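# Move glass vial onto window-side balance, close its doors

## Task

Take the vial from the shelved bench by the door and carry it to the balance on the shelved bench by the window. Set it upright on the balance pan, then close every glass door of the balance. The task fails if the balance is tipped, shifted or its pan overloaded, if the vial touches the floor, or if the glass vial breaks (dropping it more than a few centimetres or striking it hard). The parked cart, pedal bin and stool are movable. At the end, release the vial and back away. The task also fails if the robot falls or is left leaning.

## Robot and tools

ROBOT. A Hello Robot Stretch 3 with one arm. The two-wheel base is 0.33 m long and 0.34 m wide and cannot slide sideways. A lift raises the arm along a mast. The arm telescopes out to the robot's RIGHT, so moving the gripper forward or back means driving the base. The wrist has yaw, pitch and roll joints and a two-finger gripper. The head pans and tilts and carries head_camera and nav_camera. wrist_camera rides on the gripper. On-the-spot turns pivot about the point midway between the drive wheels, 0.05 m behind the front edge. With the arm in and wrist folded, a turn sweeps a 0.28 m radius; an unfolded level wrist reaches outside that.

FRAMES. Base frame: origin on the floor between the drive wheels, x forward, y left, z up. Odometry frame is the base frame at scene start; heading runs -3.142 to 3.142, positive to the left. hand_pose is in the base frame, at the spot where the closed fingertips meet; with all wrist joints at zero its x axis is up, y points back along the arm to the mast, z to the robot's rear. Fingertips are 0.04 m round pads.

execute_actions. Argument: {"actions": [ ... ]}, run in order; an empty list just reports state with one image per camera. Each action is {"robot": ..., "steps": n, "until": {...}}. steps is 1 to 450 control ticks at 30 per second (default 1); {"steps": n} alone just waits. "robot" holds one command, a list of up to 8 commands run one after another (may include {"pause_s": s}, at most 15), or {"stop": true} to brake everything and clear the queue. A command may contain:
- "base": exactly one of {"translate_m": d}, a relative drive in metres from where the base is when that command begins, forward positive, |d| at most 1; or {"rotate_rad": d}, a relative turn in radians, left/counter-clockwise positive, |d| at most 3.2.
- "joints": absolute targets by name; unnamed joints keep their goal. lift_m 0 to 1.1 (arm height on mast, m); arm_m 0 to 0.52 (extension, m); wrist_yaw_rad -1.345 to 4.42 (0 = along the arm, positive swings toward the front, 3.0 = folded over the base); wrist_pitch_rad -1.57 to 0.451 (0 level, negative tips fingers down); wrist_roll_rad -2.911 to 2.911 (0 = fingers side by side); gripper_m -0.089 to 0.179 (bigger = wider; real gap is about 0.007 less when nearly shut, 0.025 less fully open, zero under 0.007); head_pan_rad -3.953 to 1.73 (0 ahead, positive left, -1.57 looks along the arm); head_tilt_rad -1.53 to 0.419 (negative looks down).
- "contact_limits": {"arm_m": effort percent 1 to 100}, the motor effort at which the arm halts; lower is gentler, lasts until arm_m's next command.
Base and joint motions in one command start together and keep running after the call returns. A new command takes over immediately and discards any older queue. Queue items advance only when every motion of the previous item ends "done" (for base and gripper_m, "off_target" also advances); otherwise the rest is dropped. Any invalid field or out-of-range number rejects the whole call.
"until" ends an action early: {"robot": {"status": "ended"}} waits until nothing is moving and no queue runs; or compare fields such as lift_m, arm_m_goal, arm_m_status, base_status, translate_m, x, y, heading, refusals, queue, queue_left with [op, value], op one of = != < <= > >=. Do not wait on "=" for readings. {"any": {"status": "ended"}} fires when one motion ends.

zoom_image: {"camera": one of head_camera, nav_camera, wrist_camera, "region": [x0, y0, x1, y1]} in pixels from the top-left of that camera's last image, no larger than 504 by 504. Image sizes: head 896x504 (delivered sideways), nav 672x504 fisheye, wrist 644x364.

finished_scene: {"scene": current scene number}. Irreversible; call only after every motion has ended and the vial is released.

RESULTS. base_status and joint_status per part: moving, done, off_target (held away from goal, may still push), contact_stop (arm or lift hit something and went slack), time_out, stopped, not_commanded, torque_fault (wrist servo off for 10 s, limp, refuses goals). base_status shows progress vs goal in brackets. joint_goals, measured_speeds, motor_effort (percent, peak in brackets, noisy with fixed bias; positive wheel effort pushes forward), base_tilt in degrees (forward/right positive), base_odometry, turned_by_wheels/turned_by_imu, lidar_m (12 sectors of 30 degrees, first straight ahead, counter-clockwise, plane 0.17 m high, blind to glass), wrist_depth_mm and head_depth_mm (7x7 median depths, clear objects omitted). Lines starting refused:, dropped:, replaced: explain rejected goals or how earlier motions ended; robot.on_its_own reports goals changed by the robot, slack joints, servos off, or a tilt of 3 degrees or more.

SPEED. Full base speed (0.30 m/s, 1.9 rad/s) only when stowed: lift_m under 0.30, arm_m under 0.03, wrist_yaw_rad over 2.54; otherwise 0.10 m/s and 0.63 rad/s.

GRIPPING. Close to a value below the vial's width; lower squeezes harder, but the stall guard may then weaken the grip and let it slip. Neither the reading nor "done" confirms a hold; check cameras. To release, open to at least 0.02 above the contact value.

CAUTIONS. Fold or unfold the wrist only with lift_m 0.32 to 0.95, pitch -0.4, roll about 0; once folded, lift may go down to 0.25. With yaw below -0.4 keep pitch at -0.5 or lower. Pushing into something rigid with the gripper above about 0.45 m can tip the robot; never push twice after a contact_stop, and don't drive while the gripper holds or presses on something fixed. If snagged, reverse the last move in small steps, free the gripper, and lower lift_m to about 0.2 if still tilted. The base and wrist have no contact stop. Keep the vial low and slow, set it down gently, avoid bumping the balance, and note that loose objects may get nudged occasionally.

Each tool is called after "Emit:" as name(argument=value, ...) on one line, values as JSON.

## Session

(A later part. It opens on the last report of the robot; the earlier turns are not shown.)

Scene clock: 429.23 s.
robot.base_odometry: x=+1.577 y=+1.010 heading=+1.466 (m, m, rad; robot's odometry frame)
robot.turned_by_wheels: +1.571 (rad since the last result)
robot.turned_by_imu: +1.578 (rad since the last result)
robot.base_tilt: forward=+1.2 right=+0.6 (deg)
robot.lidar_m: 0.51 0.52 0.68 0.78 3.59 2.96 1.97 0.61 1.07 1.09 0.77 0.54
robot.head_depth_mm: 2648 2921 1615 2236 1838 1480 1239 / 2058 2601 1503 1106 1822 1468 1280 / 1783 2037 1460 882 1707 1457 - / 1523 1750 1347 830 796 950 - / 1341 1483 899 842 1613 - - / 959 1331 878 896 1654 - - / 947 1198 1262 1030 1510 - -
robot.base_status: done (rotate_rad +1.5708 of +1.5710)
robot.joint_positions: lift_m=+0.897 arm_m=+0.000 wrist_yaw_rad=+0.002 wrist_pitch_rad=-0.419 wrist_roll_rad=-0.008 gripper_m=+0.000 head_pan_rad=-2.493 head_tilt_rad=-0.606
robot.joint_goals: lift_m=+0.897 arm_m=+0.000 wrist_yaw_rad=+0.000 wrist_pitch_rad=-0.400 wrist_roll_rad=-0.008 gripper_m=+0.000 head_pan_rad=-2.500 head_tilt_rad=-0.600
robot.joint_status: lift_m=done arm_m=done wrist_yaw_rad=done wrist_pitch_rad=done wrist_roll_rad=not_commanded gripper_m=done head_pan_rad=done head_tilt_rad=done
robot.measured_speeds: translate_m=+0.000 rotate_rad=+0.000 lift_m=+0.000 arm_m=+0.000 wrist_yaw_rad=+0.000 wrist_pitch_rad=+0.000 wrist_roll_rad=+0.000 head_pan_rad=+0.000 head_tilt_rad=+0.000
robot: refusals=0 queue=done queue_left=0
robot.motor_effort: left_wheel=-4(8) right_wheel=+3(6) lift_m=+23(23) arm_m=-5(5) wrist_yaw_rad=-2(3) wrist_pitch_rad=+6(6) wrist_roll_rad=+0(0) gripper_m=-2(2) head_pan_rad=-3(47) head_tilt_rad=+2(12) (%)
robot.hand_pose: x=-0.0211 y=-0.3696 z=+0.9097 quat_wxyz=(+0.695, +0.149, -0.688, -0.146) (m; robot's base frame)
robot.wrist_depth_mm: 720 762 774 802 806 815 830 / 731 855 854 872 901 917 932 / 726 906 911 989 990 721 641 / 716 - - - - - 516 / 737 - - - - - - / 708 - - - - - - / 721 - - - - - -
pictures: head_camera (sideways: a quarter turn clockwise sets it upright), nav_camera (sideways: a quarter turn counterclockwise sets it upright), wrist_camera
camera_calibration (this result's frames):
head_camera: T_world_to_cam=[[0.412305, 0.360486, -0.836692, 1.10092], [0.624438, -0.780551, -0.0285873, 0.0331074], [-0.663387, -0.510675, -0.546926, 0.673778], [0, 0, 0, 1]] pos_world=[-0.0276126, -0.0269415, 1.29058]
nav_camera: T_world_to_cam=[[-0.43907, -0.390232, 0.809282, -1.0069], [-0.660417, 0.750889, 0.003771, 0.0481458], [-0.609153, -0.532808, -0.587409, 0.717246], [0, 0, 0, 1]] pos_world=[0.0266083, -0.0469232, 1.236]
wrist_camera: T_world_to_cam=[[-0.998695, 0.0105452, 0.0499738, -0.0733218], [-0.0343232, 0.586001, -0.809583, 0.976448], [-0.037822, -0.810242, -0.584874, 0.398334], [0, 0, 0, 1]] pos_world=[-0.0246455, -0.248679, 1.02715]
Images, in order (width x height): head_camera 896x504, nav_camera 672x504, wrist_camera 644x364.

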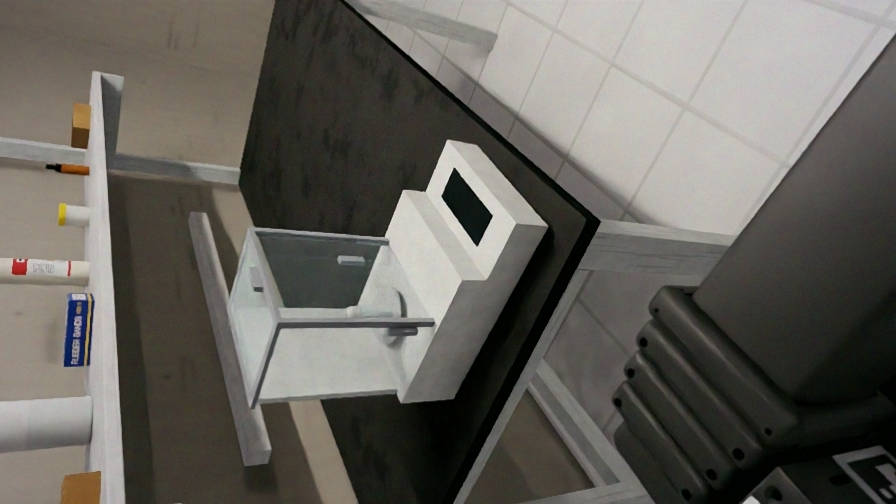

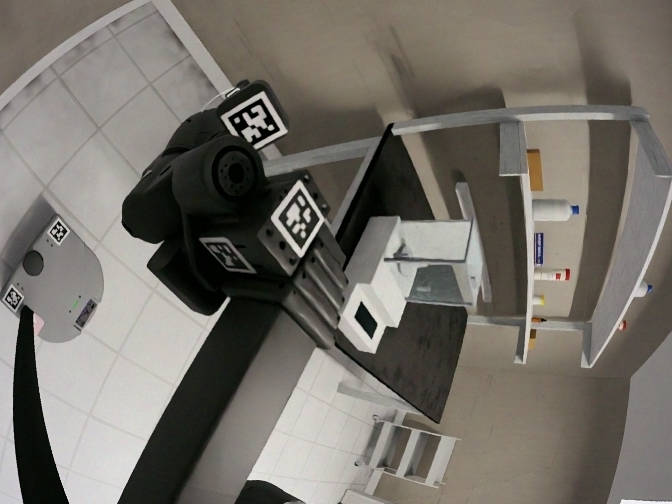

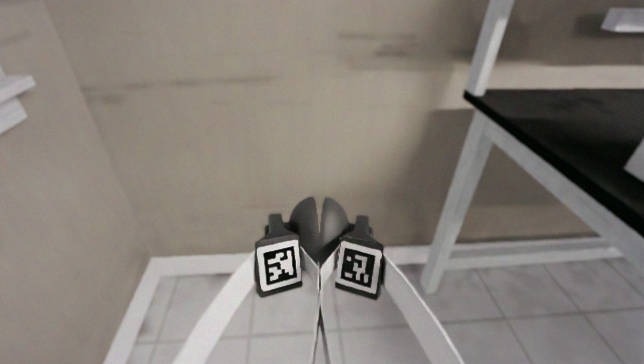

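Emit:
zoom_image(camera="head_camera", region=[210, 180, 470, 420])

Region (210, 180, 470, 420) of head_camera's 896x504 image, scaled by 1.938, with more detail than that image has; it fills the top 465 rows of this view, and the rest is white.

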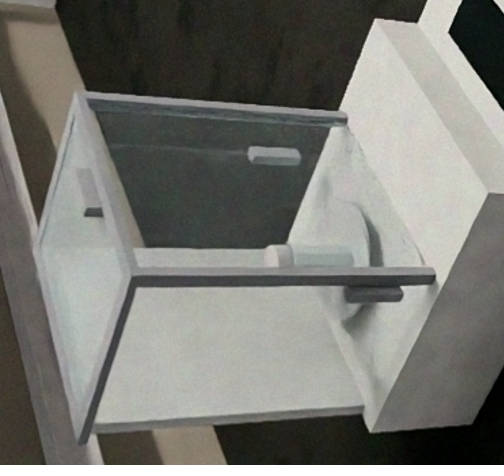

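Emit:
execute_actions(actions=[{"robot": {"base": {"translate_m": -0.86}, "joints": {"wrist_yaw_rad": 0.6, "head_pan_rad": -1.4, "head_tilt_rad": -0.6}}, "steps": 450, "until": {"robot": {"status": "ended"}}}])

Scene clock: 443.30 s.
robot.base_odometry: x=+1.487 y=+0.155 heading=+1.466 (m, m, rad; robot's odometry frame)
robot.turned_by_wheels: +0.000 (rad since the last result)
robot.turned_by_imu: +0.000 (rad since the last result)
robot.base_tilt: forward=+1.1 right=+0.6 (deg)
robot.lidar_m: 1.36 1.10 1.06 2.46 2.98 2.00 1.84 1.16 1.06 1.00 0.45 0.47
robot.head_depth_mm: 893 1002 1086 1021 762 626 - / 915 1013 1091 1001 753 606 - / 751 1031 1111 991 747 601 - / 933 1042 1164 979 740 - - / 933 1058 670 712 639 545 1150 / 842 1030 692 724 595 541 1170 / 972 1090 1179 1306 600 545 833
robot.base_status: done (translate_m -0.8600 of -0.8600)
robot.joint_positions: lift_m=+0.897 arm_m=+0.000 wrist_yaw_rad=+0.597 wrist_pitch_rad=-0.419 wrist_roll_rad=-0.008 gripper_m=+0.000 head_pan_rad=-1.407 head_tilt_rad=-0.606
robot.joint_goals: lift_m=+0.897 arm_m=+0.000 wrist_yaw_rad=+0.600 wrist_pitch_rad=-0.400 wrist_roll_rad=-0.008 gripper_m=+0.000 head_pan_rad=-1.400 head_tilt_rad=-0.600
robot.joint_status: lift_m=done arm_m=done wrist_yaw_rad=done wrist_pitch_rad=done wrist_roll_rad=not_commanded gripper_m=done head_pan_rad=done head_tilt_rad=done
robot.measured_speeds: translate_m=+0.000 rotate_rad=+0.000 lift_m=+0.000 arm_m=+0.000 wrist_yaw_rad=+0.000 wrist_pitch_rad=+0.000 wrist_roll_rad=+0.000 head_pan_rad=+0.000 head_tilt_rad=+0.000
robot: refusals=0 queue=done queue_left=0
robot.motor_effort: left_wheel=-4(9) right_wheel=+3(3) lift_m=+23(22) arm_m=-5(5) wrist_yaw_rad=+3(2) wrist_pitch_rad=+6(5) wrist_roll_rad=+0(0) gripper_m=-3(1) head_pan_rad=+4(42) head_tilt_rad=+1(3) (%)
robot.hand_pose: x=+0.1046 y=-0.3308 z=+0.9097 quat_wxyz=(+0.707, +0.344, -0.614, +0.064) (m; robot's base frame)
robot.wrist_depth_mm: - - - 466 404 738 623 / - - - 463 439 800 710 / - - 378 376 435 650 648 / - - 336 307 430 480 488 / - 340 286 - 378 387 390 / - 333 296 267 316 321 327 / - - 277 264 272 276 275
pictures: head_camera (sideways: a quarter turn clockwise sets it upright), nav_camera (sideways: a quarter turn counterclockwise sets it upright), wrist_camera
camera_calibration (this result's frames):
head_camera: T_world_to_cam=[[-0.126752, 0.532802, -0.836693, 1.10421], [0.981631, 0.188634, -0.0285873, 0.0309285], [0.142598, -0.824948, -0.546925, 0.66886], [0, 0, 0, 1]] pos_world=[0.0142221, -0.0423841, 1.29058]
nav_camera: T_world_to_cam=[[0.140594, -0.570347, 0.809282, -1.01044], [-0.972159, -0.234292, 0.0037711, 0.0500473], [0.187458, -0.787281, -0.587408, 0.712385], [0, 0, 0, 1]] pos_world=[0.0571734, -0.00372722, 1.236]
wrist_camera: T_world_to_cam=[[-0.832763, -0.55137, 0.0499738, -0.151446], [-0.357066, 0.465918, -0.809583, 0.952088], [0.423096, -0.692035, -0.584874, 0.425378], [0, 0, 0, 1]] pos_world=[0.0338641, -0.232722, 1.02715]
Images, in order (width x height): head_camera 896x504, nav_camera 672x504, wrist_camera 644x364.

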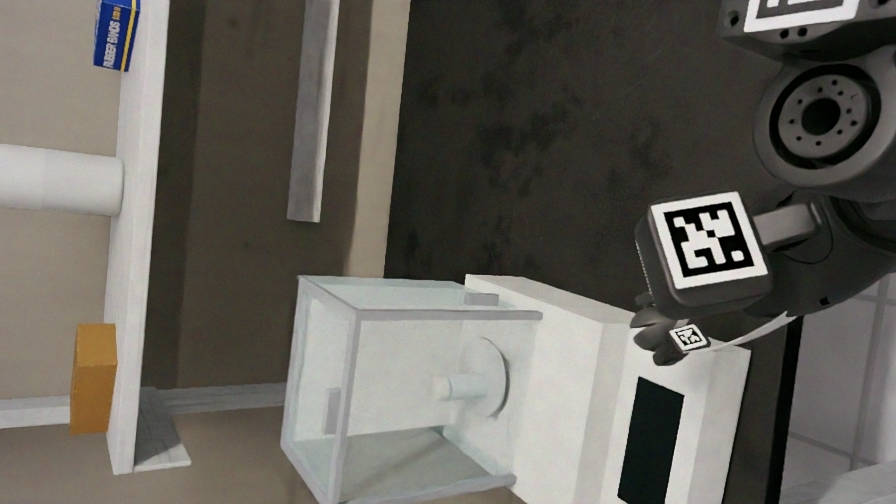

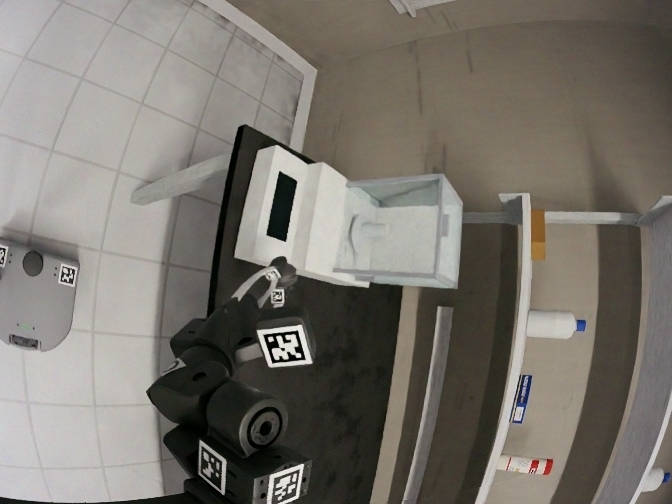

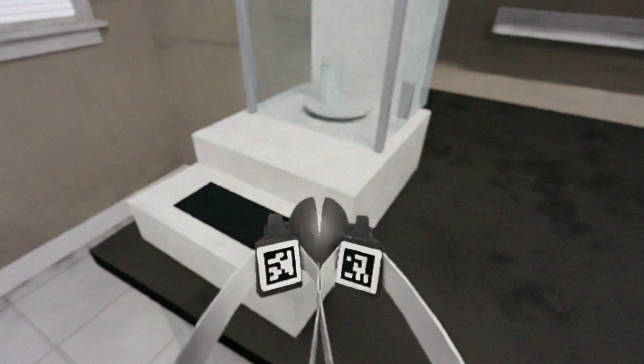

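Emit:
execute_actions(actions=[{"robot": [{"base": {"translate_m": -0.07}, "joints": {"wrist_yaw_rad": 0.9, "arm_m": 0.12, "head_pan_rad": -1.3, "head_tilt_rad": -0.6}}, {"joints": {"arm_m": 0.313}, "contact_limits": {"arm_m": 14}}], "steps": 300, "until": {"robot": {"status": "ended"}}}])

Scene clock: 469.27 s.
robot.base_odometry: x=+1.480 y=+0.085 heading=+1.466 (m, m, rad; robot's odometry frame)
robot.turned_by_wheels: +0.000 (rad since the last result)
robot.turned_by_imu: +0.000 (rad since the last result)
robot.base_tilt: forward=+0.9 right=+0.7 (deg)
robot.lidar_m: 1.44 1.11 1.13 2.81 3.25 1.92 1.77 1.09 1.07 1.01 0.54 0.50
robot.head_depth_mm: 893 994 1068 - 760 609 535 / 911 1015 1090 - 727 605 543 / 769 1032 1149 992 746 599 1141 / 951 1060 1180 1022 738 596 1156 / 953 1088 691 725 663 592 1183 / 906 1014 704 723 609 556 1197 / 1031 1152 1261 1372 619 564 1142
robot.base_status: done (translate_m -0.0700 of -0.0700)
robot.joint_positions: lift_m=+0.897 arm_m=+0.313 wrist_yaw_rad=+0.898 wrist_pitch_rad=-0.419 wrist_roll_rad=-0.008 gripper_m=+0.000 head_pan_rad=-1.307 head_tilt_rad=-0.606
robot.joint_goals: lift_m=+0.897 arm_m=+0.313 wrist_yaw_rad=+0.900 wrist_pitch_rad=-0.400 wrist_roll_rad=-0.008 gripper_m=+0.000 head_pan_rad=-1.300 head_tilt_rad=-0.600
robot.joint_status: lift_m=done arm_m=done wrist_yaw_rad=done wrist_pitch_rad=done wrist_roll_rad=not_commanded gripper_m=done head_pan_rad=done head_tilt_rad=done
robot.measured_speeds: translate_m=+0.000 rotate_rad=+0.000 lift_m=+0.000 arm_m=+0.000 wrist_yaw_rad=+0.000 wrist_pitch_rad=+0.000 wrist_roll_rad=+0.000 head_pan_rad=+0.000 head_tilt_rad=+0.000
robot: refusals=0 queue=done queue_left=0
robot.motor_effort: left_wheel=-4(9) right_wheel=+3(4) lift_m=+23(23) arm_m=+6(6) wrist_yaw_rad=+2(4) wrist_pitch_rad=+6(6) wrist_roll_rad=+0(0) gripper_m=-2(2) head_pan_rad=+3(15) head_tilt_rad=+3(3) (%)
robot.contact_limits: arm_m 14 (drawing in: default 27, maximum 45; extending or still: default 38, maximum 63)
robot.hand_pose: x=+0.1539 y=-0.5974 z=+0.9097 quat_wxyz=(+0.690, +0.432, -0.556, +0.169) (m; robot's base frame)
robot.wrist_depth_mm: - - 258 207 633 547 440 / - - 295 228 676 564 414 / - - 321 258 613 599 502 / 266 257 273 285 465 472 493 / 229 221 231 - 374 385 384 / 190 189 206 294 316 322 320 / 166 179 255 270 273 272 272
pictures: head_camera (sideways: a quarter turn clockwise sets it upright), nav_camera (sideways: a quarter turn counterclockwise sets it upright), wrist_camera
camera_calibration (this result's frames):
head_camera: T_world_to_cam=[[-0.179386, 0.517453, -0.836698, 1.10453], [0.957852, 0.285835, -0.0285876, 0.0310739], [0.224365, -0.806561, -0.546918, 0.668352], [0, 0, 0, 1]] pos_world=[0.0184191, -0.0413598, 1.29058]
nav_camera: T_world_to_cam=[[0.196912, -0.553425, 0.809287, -1.01079], [-0.943863, -0.330317, 0.00377172, 0.0498739], [0.265234, -0.764599, -0.587401, 0.711902], [0, 0, 0, 1]] pos_world=[0.0572903, 0.00139734, 1.236]
wrist_camera: T_world_to_cam=[[-0.631995, -0.77336, 0.0499719, -0.420859], [-0.478988, 0.339114, -0.809674, 1.03702], [0.609223, -0.535646, -0.584748, 0.284729], [0, 0, 0, 1]] pos_world=[0.0572742, -0.524628, 1.02717]
Images, in order (width x height): head_camera 896x504, nav_camera 672x504, wrist_camera 644x364.

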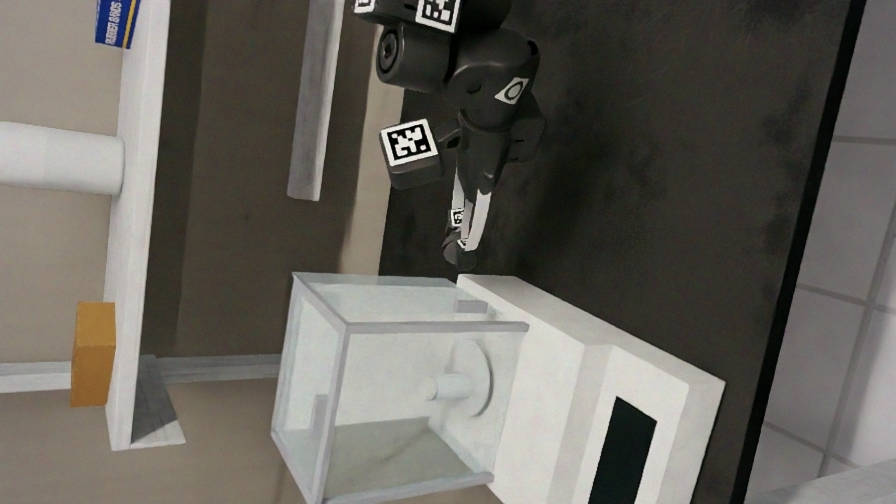

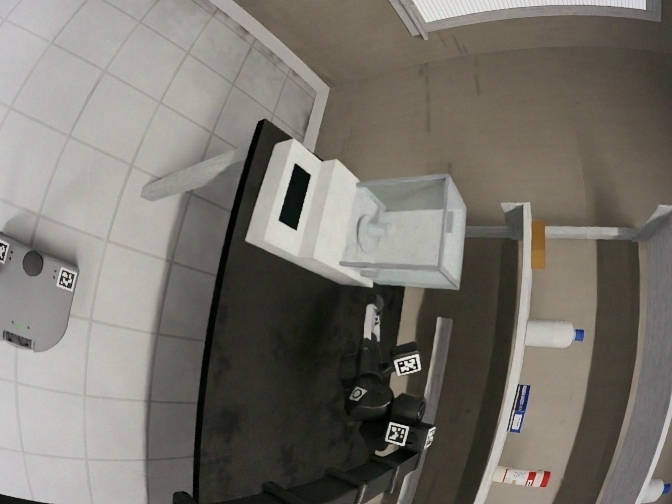

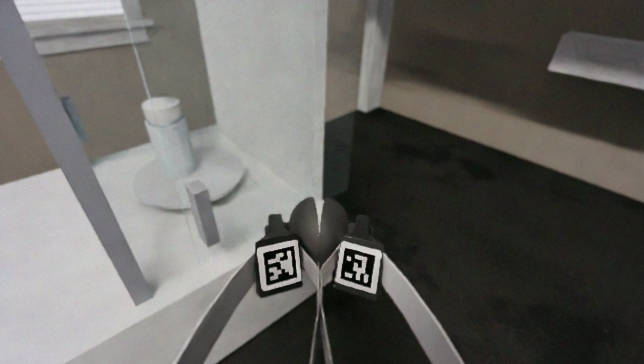

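Emit:
execute_actions(actions=[{"robot": {"base": {"translate_m": 0.025}}, "steps": 120, "until": {"robot": {"status": "ended"}}}])

Scene clock: 476.73 s.
robot.base_odometry: x=+1.482 y=+0.110 heading=+1.466 (m, m, rad; robot's odometry frame)
robot.turned_by_wheels: +0.000 (rad since the last result)
robot.turned_by_imu: +0.000 (rad since the last result)
robot.base_tilt: forward=+1.0 right=+0.6 (deg)
robot.lidar_m: 1.41 1.10 1.10 2.60 3.25 1.96 1.80 1.11 1.07 1.01 0.50 0.48
robot.head_depth_mm: 899 992 1056 - 757 610 534 / 880 1008 1087 - 729 604 544 / 906 1036 1145 996 747 598 1141 / 957 1063 1143 898 724 594 1161 / 894 1072 700 735 624 573 1181 / 981 1117 732 746 610 551 1195 / 1035 1142 1268 1421 619 564 837
robot.base_status: done (translate_m +0.0250 of +0.0250)
robot.joint_positions: lift_m=+0.897 arm_m=+0.313 wrist_yaw_rad=+0.898 wrist_pitch_rad=-0.419 wrist_roll_rad=-0.008 gripper_m=+0.000 head_pan_rad=-1.307 head_tilt_rad=-0.606
robot.joint_goals: lift_m=+0.897 arm_m=+0.313 wrist_yaw_rad=+0.900 wrist_pitch_rad=-0.400 wrist_roll_rad=-0.008 gripper_m=+0.000 head_pan_rad=-1.300 head_tilt_rad=-0.600
robot.joint_status: lift_m=done arm_m=done wrist_yaw_rad=done wrist_pitch_rad=done wrist_roll_rad=not_commanded gripper_m=done head_pan_rad=done head_tilt_rad=done
robot.measured_speeds: translate_m=+0.000 rotate_rad=+0.000 lift_m=+0.000 arm_m=+0.000 wrist_yaw_rad=+0.000 wrist_pitch_rad=+0.000 wrist_roll_rad=+0.000 head_pan_rad=+0.000 head_tilt_rad=+0.000
robot: refusals=0 queue=done queue_left=0
robot.motor_effort: left_wheel=-4(6) right_wheel=+3(6) lift_m=+23(23) arm_m=+6(6) wrist_yaw_rad=+1(2) wrist_pitch_rad=+6(6) wrist_roll_rad=+0(0) gripper_m=-2(2) head_pan_rad=+4(3) head_tilt_rad=+2(2) (%)
robot.contact_limits: arm_m 14 (drawing in: default 27, maximum 45; extending or still: default 38, maximum 63)
robot.hand_pose: x=+0.1539 y=-0.5974 z=+0.9097 quat_wxyz=(+0.690, +0.432, -0.556, +0.169) (m; robot's base frame)
robot.wrist_depth_mm: - - 259 186 619 540 443 / - - 293 204 655 563 453 / - - 321 231 618 600 498 / 268 267 260 263 464 477 487 / 227 221 223 - 381 381 381 / 192 187 197 246 319 321 322 / 165 166 206 265 271 274 275
pictures: head_camera (sideways: a quarter turn clockwise sets it upright), nav_camera (sideways: a quarter turn counterclockwise sets it upright), wrist_camera
camera_calibration (this result's frames):
head_camera: T_world_to_cam=[[-0.179386, 0.517453, -0.836698, 1.10453], [0.957853, 0.285834, -0.0285876, 0.0310739], [0.224364, -0.806561, -0.546918, 0.668351], [0, 0, 0, 1]] pos_world=[0.0184191, -0.0413598, 1.29058]
nav_camera: T_world_to_cam=[[0.196912, -0.553425, 0.809287, -1.01079], [-0.943863, -0.330317, 0.00377172, 0.0498739], [0.265234, -0.764599, -0.587401, 0.711902], [0, 0, 0, 1]] pos_world=[0.0572903, 0.00139733, 1.236]
wrist_camera: T_world_to_cam=[[-0.631995, -0.77336, 0.0499718, -0.420859], [-0.478988, 0.339114, -0.809674, 1.03702], [0.609223, -0.535646, -0.584748, 0.284729], [0, 0, 0, 1]] pos_world=[0.0572742, -0.524629, 1.02717]
Images, in order (width x height): head_camera 896x504, nav_camera 672x504, wrist_camera 644x364.

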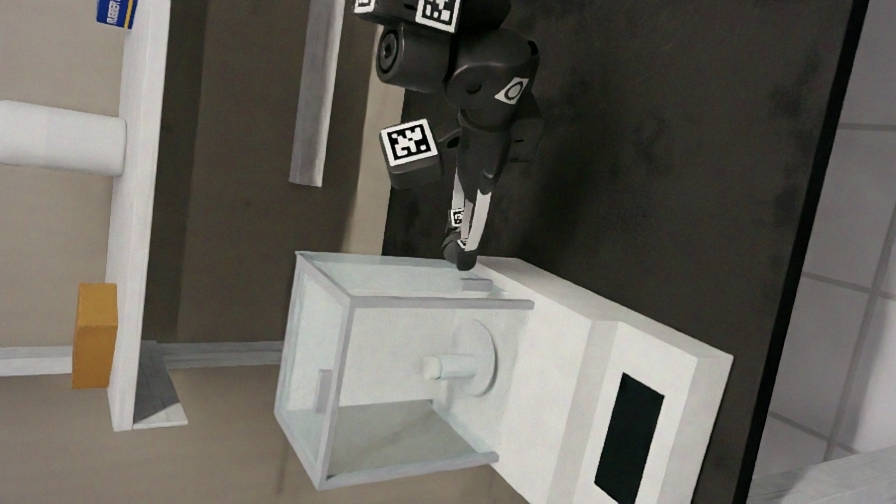

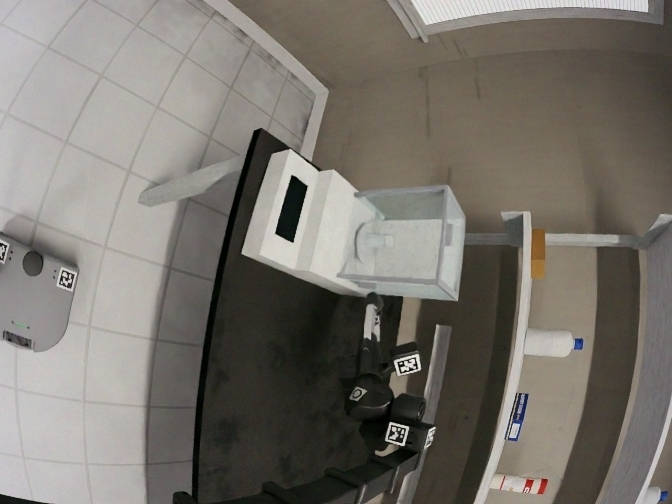

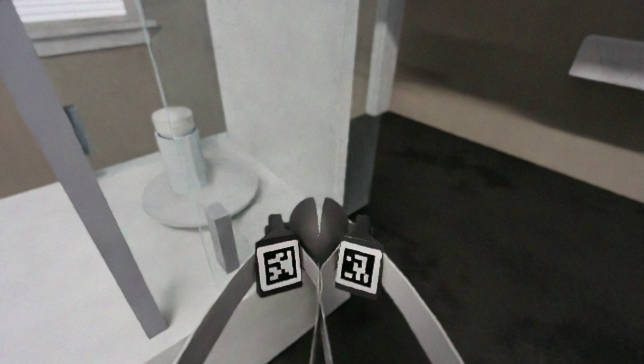

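Emit:
zoom_image(camera="head_camera", region=[400, 190, 560, 330])

Emit:
zoom_image(camera="wrist_camera", region=[130, 100, 400, 340])

Region (400, 190, 560, 330) of head_camera's 896x504 image, scaled by 3.150, with more detail than that image has; it fills the top 441 rows of this view, and the rest is white.

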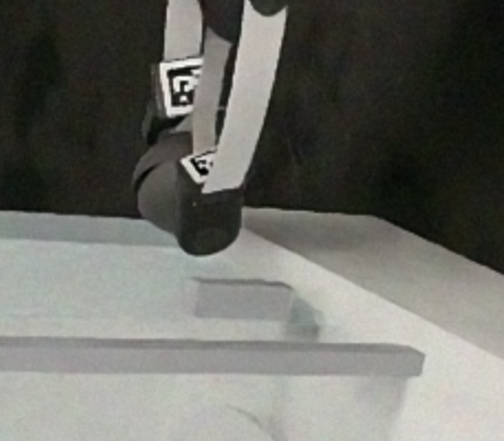

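Region (130, 100, 400, 340) of wrist_camera's 644x364 image, scaled by 1.867.

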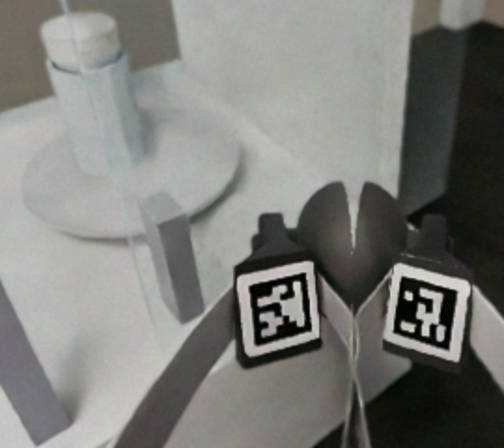

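Emit:
execute_actions(actions=[{"robot": {"base": {"translate_m": 0.008}}, "steps": 120, "until": {"robot": {"status": "ended"}}}])

Emit:
zoom_image(camera="head_camera", region=[400, 190, 560, 330])

Scene clock: 484.53 s.
robot.base_odometry: x=+1.483 y=+0.118 heading=+1.466 (m, m, rad; robot's odometry frame)
robot.turned_by_wheels: +0.000 (rad since the last result)
robot.turned_by_imu: +0.000 (rad since the last result)
robot.base_tilt: forward=+1.1 right=+0.6 (deg)
robot.lidar_m: 1.40 1.10 1.09 2.57 3.24 1.96 1.81 1.12 1.07 1.01 0.49 0.48
robot.head_depth_mm: 901 983 1059 - 759 610 533 / 764 1011 1090 - 731 604 544 / 915 1033 1146 995 745 599 1142 / 947 1066 1143 772 715 596 1158 / 877 1063 692 724 618 568 1179 / 975 1115 741 747 610 551 1197 / 1034 1145 1256 1428 619 563 803
robot.base_status: done (translate_m +0.0080 of +0.0080)
robot.joint_positions: lift_m=+0.897 arm_m=+0.313 wrist_yaw_rad=+0.898 wrist_pitch_rad=-0.419 wrist_roll_rad=-0.008 gripper_m=+0.000 head_pan_rad=-1.307 head_tilt_rad=-0.606
robot.joint_goals: lift_m=+0.897 arm_m=+0.313 wrist_yaw_rad=+0.900 wrist_pitch_rad=-0.400 wrist_roll_rad=-0.008 gripper_m=+0.000 head_pan_rad=-1.300 head_tilt_rad=-0.600
robot.joint_status: lift_m=done arm_m=done wrist_yaw_rad=done wrist_pitch_rad=done wrist_roll_rad=not_commanded gripper_m=done head_pan_rad=done head_tilt_rad=done
robot.measured_speeds: translate_m=+0.000 rotate_rad=+0.000 lift_m=+0.000 arm_m=+0.000 wrist_yaw_rad=+0.000 wrist_pitch_rad=+0.000 wrist_roll_rad=+0.000 head_pan_rad=+0.000 head_tilt_rad=+0.000
robot: refusals=0 queue=done queue_left=0
robot.motor_effort: left_wheel=-3(6) right_wheel=+3(7) lift_m=+22(23) arm_m=+6(6) wrist_yaw_rad=+2(2) wrist_pitch_rad=+5(6) wrist_roll_rad=+0(0) gripper_m=-2(1) head_pan_rad=+4(4) head_tilt_rad=+2(2) (%)
robot.contact_limits: arm_m 14 (drawing in: default 27, maximum 45; extending or still: default 38, maximum 63)
robot.hand_pose: x=+0.1539 y=-0.5974 z=+0.9097 quat_wxyz=(+0.690, +0.432, -0.556, +0.169) (m; robot's base frame)
robot.wrist_depth_mm: - - 259 179 612 533 452 / - - 292 197 668 566 457 / - - 316 227 618 584 499 / - 269 252 253 480 477 492 / 226 219 221 - 382 381 387 / 192 188 191 230 320 317 323 / 166 163 191 256 273 275 274
pictures: head_camera (sideways: a quarter turn clockwise sets it upright), nav_camera (sideways: a quarter turn counterclockwise sets it upright), wrist_camera
camera_calibration (this result's frames):
head_camera: T_world_to_cam=[[-0.179386, 0.517453, -0.836698, 1.10453], [0.957852, 0.285835, -0.0285876, 0.0310739], [0.224364, -0.806561, -0.546918, 0.668351], [0, 0, 0, 1]] pos_world=[0.0184191, -0.0413598, 1.29058]
nav_camera: T_world_to_cam=[[0.196912, -0.553425, 0.809287, -1.01079], [-0.943863, -0.330317, 0.00377172, 0.0498739], [0.265234, -0.764599, -0.587401, 0.711902], [0, 0, 0, 1]] pos_world=[0.0572903, 0.00139733, 1.236]
wrist_camera: T_world_to_cam=[[-0.631995, -0.77336, 0.0499718, -0.42086], [-0.478988, 0.339114, -0.809674, 1.03702], [0.609223, -0.535646, -0.584748, 0.284728], [0, 0, 0, 1]] pos_world=[0.0572742, -0.524629, 1.02717]
Images, in order (width x height): head_camera 896x504, nav_camera 672x504, wrist_camera 644x364.

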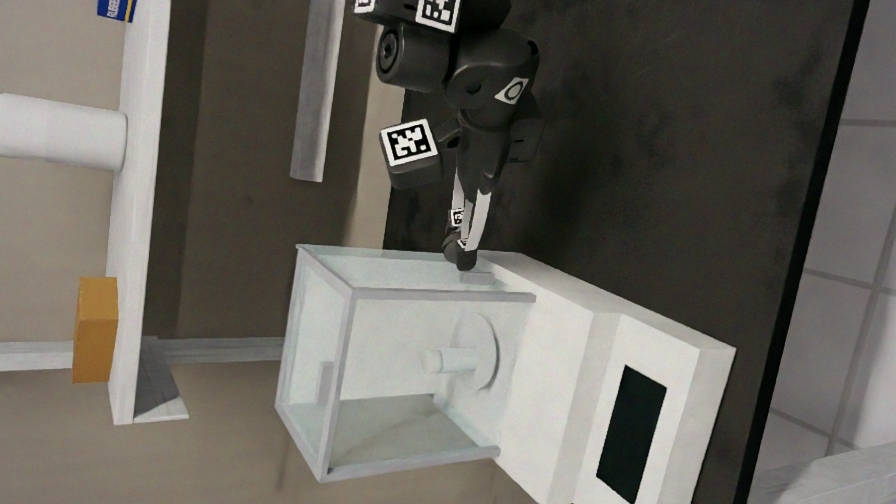

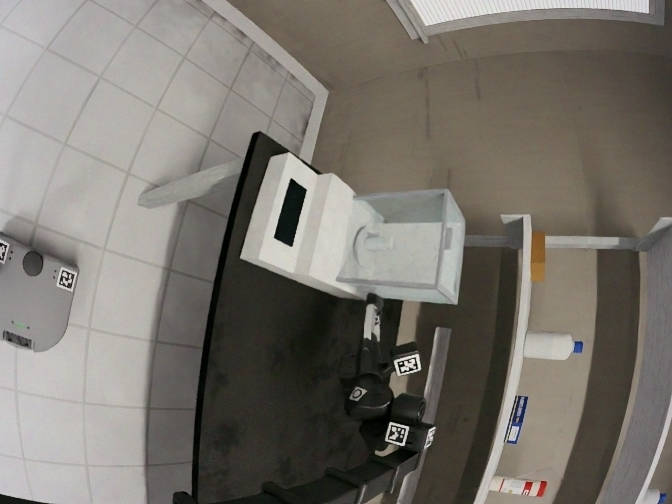

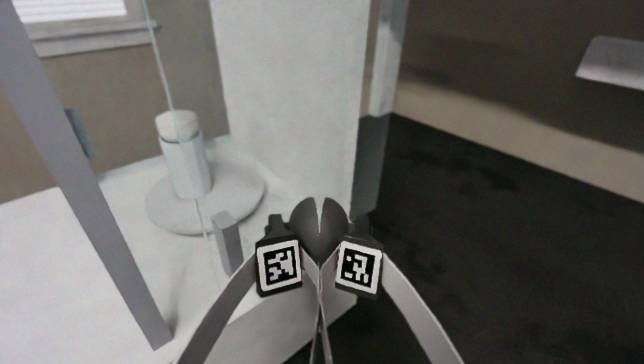

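Region (400, 190, 560, 330) of head_camera's 896x504 image, scaled by 3.150, with more detail than that image has; it fills the top 441 rows of this view, and the rest is white.

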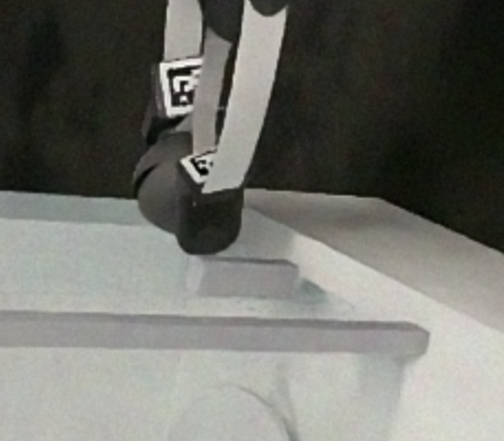

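Emit:
execute_actions(actions=[{"robot": [{"base": {"translate_m": 0.005}}, {"joints": {"arm_m": 0.29}, "contact_limits": {"arm_m": 12}}], "steps": 150, "until": {"robot": {"status": "ended"}}}])

Emit:
zoom_image(camera="head_camera", region=[400, 190, 560, 330])

Scene clock: 489.17 s.
robot.base_odometry: x=+1.484 y=+0.123 heading=+1.466 (m, m, rad; robot's odometry frame)
robot.turned_by_wheels: +0.000 (rad since the last result)
robot.turned_by_imu: +0.000 (rad since the last result)
robot.base_tilt: forward=+1.1 right=+0.4 (deg)
robot.lidar_m: 1.40 1.10 1.09 2.56 3.26 1.96 1.81 1.13 1.07 1.00 0.48 0.47
robot.head_depth_mm: 901 991 1066 - 735 610 533 / 751 1014 1088 1078 726 605 543 / 925 1032 1152 1035 743 599 1135 / 948 1060 1131 862 713 595 1154 / 875 1049 702 725 616 561 1175 / 993 1115 739 746 611 551 1193 / 1032 1150 1268 1433 618 563 801
robot.base_status: done (translate_m +0.0050 of +0.0050)
robot.joint_positions: lift_m=+0.897 arm_m=+0.290 wrist_yaw_rad=+0.897 wrist_pitch_rad=-0.418 wrist_roll_rad=-0.008 gripper_m=+0.000 head_pan_rad=-1.307 head_tilt_rad=-0.606
robot.joint_goals: lift_m=+0.897 arm_m=+0.290 wrist_yaw_rad=+0.900 wrist_pitch_rad=-0.400 wrist_roll_rad=-0.008 gripper_m=+0.000 head_pan_rad=-1.300 head_tilt_rad=-0.600
robot.joint_status: lift_m=done arm_m=done wrist_yaw_rad=done wrist_pitch_rad=done wrist_roll_rad=not_commanded gripper_m=done head_pan_rad=done head_tilt_rad=done
robot.measured_speeds: translate_m=+0.000 rotate_rad=+0.000 lift_m=+0.000 arm_m=+0.000 wrist_yaw_rad=+0.000 wrist_pitch_rad=+0.000 wrist_roll_rad=+0.000 head_pan_rad=+0.000 head_tilt_rad=+0.000
robot: refusals=0 queue=done queue_left=0
robot.motor_effort: left_wheel=-4(4) right_wheel=+3(6) lift_m=+23(23) arm_m=-6(4) wrist_yaw_rad=+2(3) wrist_pitch_rad=+5(6) wrist_roll_rad=+0(0) gripper_m=-3(3) head_pan_rad=+4(4) head_tilt_rad=+2(2) (%)
robot.contact_limits: arm_m 12 (drawing in: default 27, maximum 45; extending or still: default 38, maximum 63)
robot.hand_pose: x=+0.1539 y=-0.5755 z=+0.9099 quat_wxyz=(+0.690, +0.432, -0.556, +0.169) (m; robot's base frame)
robot.wrist_depth_mm: 957 - - 210 601 568 461 / - - - 226 663 580 491 / - 256 326 251 616 594 519 / - 258 250 263 467 473 485 / 227 220 223 - 379 379 387 / 193 192 186 221 315 320 323 / 167 168 181 255 271 275 275
pictures: head_camera (sideways: a quarter turn clockwise sets it upright), nav_camera (sideways: a quarter turn counterclockwise sets it upright), wrist_camera
camera_calibration (this result's frames):
head_camera: T_world_to_cam=[[-0.179386, 0.517453, -0.836698, 1.10453], [0.957853, 0.285834, -0.0285876, 0.0310739], [0.224364, -0.806561, -0.546918, 0.668352], [0, 0, 0, 1]] pos_world=[0.0184191, -0.0413598, 1.29058]
nav_camera: T_world_to_cam=[[0.196912, -0.553425, 0.809287, -1.01079], [-0.943863, -0.330317, 0.00377171, 0.0498739], [0.265234, -0.764599, -0.587401, 0.711902], [0, 0, 0, 1]] pos_world=[0.0572903, 0.00139734, 1.236]
wrist_camera: T_world_to_cam=[[-0.632832, -0.772675, 0.0499633, -0.403444], [-0.478104, 0.339187, -0.810166, 1.03007], [0.609048, -0.536587, -0.584068, 0.295472], [0, 0, 0, 1]] pos_world=[0.0572101, -0.502569, 1.02726]
Images, in order (width x height): head_camera 896x504, nav_camera 672x504, wrist_camera 644x364.

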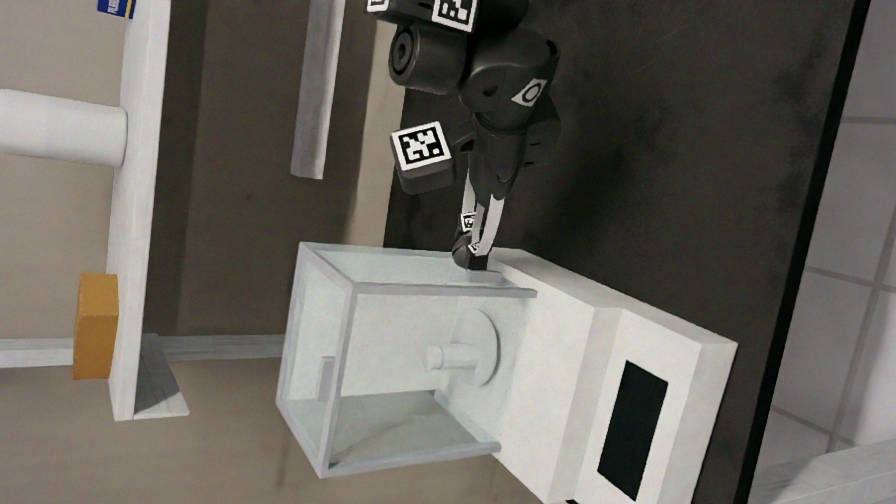

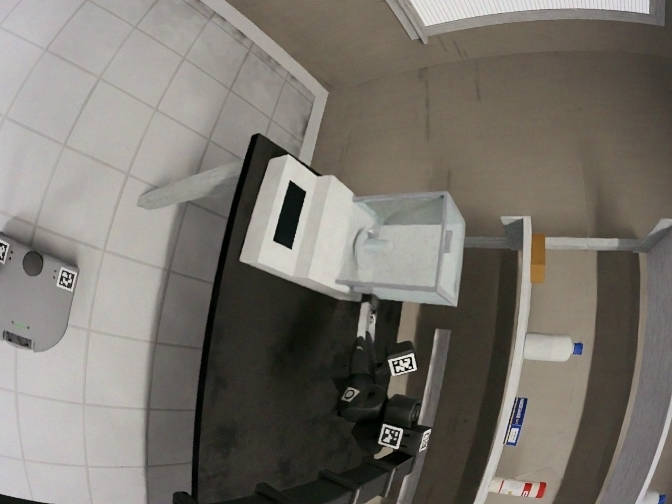

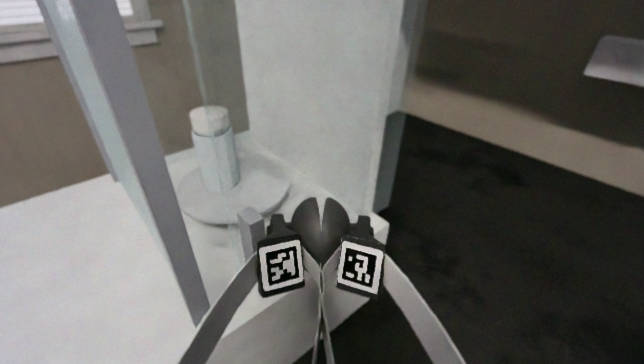

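Region (400, 190, 560, 330) of head_camera's 896x504 image, scaled by 3.150, with more detail than that image has; it fills the top 441 rows of this view, and the rest is white.

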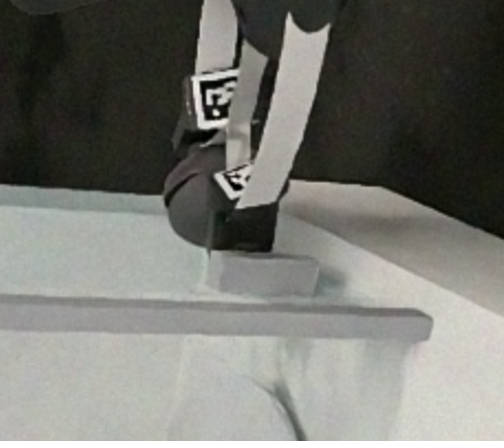

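Emit:
execute_actions(actions=[{"robot": {"joints": {"arm_m": 0.275}, "contact_limits": {"arm_m": 12}}, "steps": 150, "until": {"robot": {"status": "ended"}}}])

Emit:
zoom_image(camera="head_camera", region=[400, 190, 560, 330])

Scene clock: 491.33 s.
robot.base_odometry: x=+1.484 y=+0.123 heading=+1.466 (m, m, rad; robot's odometry frame)
robot.turned_by_wheels: +0.000 (rad since the last result)
robot.turned_by_imu: +0.000 (rad since the last result)
robot.base_tilt: forward=+1.0 right=+0.8 (deg)
robot.lidar_m: 1.40 1.10 1.09 2.56 3.24 1.97 1.81 1.13 1.07 1.00 0.48 0.47
robot.head_depth_mm: 899 987 1068 - 735 609 533 / 750 1014 1087 1078 716 604 543 / 922 1037 1150 1058 724 599 1139 / 947 1061 1131 770 714 595 1160 / 873 1052 698 722 616 562 1175 / 995 1115 738 746 611 551 1199 / 1030 1145 1261 1427 619 563 804
robot.base_status: done (translate_m +0.0050 of +0.0050)
robot.joint_positions: lift_m=+0.897 arm_m=+0.275 wrist_yaw_rad=+0.897 wrist_pitch_rad=-0.418 wrist_roll_rad=-0.008 gripper_m=+0.000 head_pan_rad=-1.307 head_tilt_rad=-0.606
robot.joint_goals: lift_m=+0.897 arm_m=+0.275 wrist_yaw_rad=+0.900 wrist_pitch_rad=-0.400 wrist_roll_rad=-0.008 gripper_m=+0.000 head_pan_rad=-1.300 head_tilt_rad=-0.600
robot.joint_status: lift_m=done arm_m=done wrist_yaw_rad=done wrist_pitch_rad=done wrist_roll_rad=not_commanded gripper_m=done head_pan_rad=done head_tilt_rad=done
robot.measured_speeds: translate_m=+0.000 rotate_rad=+0.000 lift_m=+0.000 arm_m=+0.000 wrist_yaw_rad=+0.000 wrist_pitch_rad=+0.000 wrist_roll_rad=+0.000 head_pan_rad=+0.000 head_tilt_rad=+0.000
robot: refusals=0 queue=done queue_left=0
robot.motor_effort: left_wheel=-4(4) right_wheel=+3(3) lift_m=+23(23) arm_m=-5(4) wrist_yaw_rad=+3(3) wrist_pitch_rad=+5(6) wrist_roll_rad=+0(0) gripper_m=-2(2) head_pan_rad=+3(3) head_tilt_rad=+2(2) (%)
robot.contact_limits: arm_m 12 (drawing in: default 27, maximum 45; extending or still: default 38, maximum 63)
robot.hand_pose: x=+0.1538 y=-0.5606 z=+0.9099 quat_wxyz=(+0.690, +0.431, -0.556, +0.169) (m; robot's base frame)
robot.wrist_depth_mm: - - - 231 201 579 471 / - 248 - 249 666 598 495 / - - 241 276 574 607 528 / - 284 250 278 446 476 485 / 237 229 153 - 367 385 382 / 192 193 187 221 319 318 320 / 167 167 182 258 270 274 275
pictures: head_camera (sideways: a quarter turn clockwise sets it upright), nav_camera (sideways: a quarter turn counterclockwise sets it upright), wrist_camera
camera_calibration (this result's frames):
head_camera: T_world_to_cam=[[-0.179386, 0.517453, -0.836698, 1.10453], [0.957853, 0.285834, -0.0285876, 0.0310739], [0.224364, -0.806561, -0.546918, 0.668351], [0, 0, 0, 1]] pos_world=[0.0184191, -0.0413598, 1.29058]
nav_camera: T_world_to_cam=[[0.196912, -0.553425, 0.809287, -1.01079], [-0.943863, -0.330317, 0.00377172, 0.0498739], [0.265234, -0.764599, -0.587401, 0.711902], [0, 0, 0, 1]] pos_world=[0.0572903, 0.00139732, 1.236]
wrist_camera: T_world_to_cam=[[-0.633264, -0.772322, 0.0499639, -0.391714], [-0.477915, 0.339453, -0.810166, 1.02509], [0.608748, -0.536927, -0.584067, 0.303372], [0, 0, 0, 1]] pos_world=[0.0571726, -0.487612, 1.02726]
Images, in order (width x height): head_camera 896x504, nav_camera 672x504, wrist_camera 644x364.

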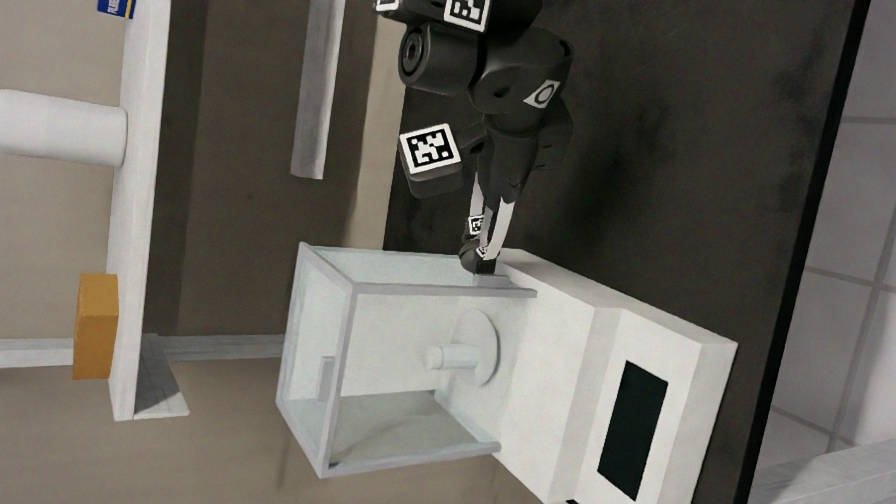

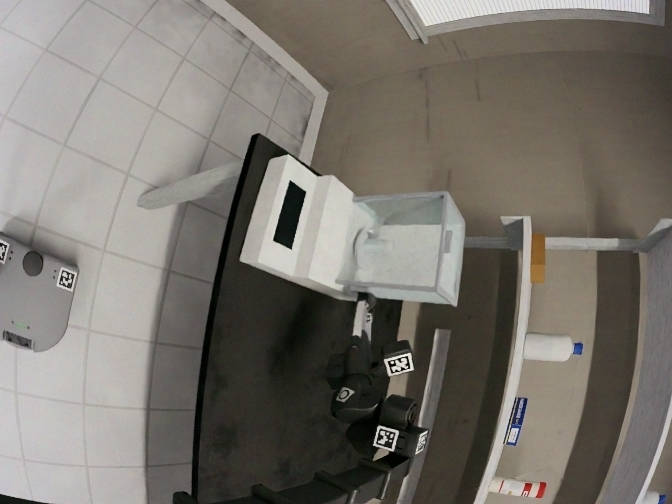

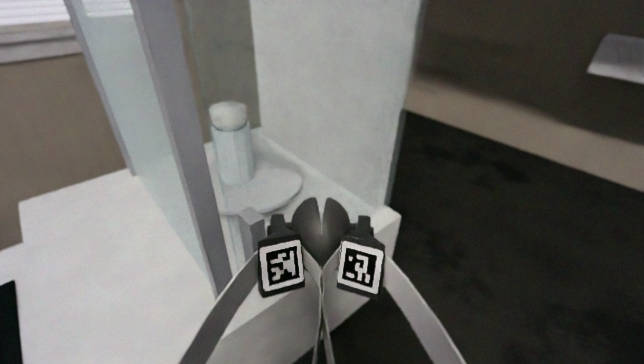

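Region (400, 190, 560, 330) of head_camera's 896x504 image, scaled by 3.150, with more detail than that image has; it fills the top 441 rows of this view, and the rest is white.

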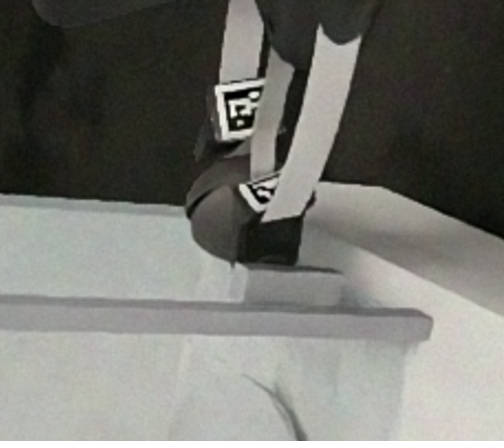

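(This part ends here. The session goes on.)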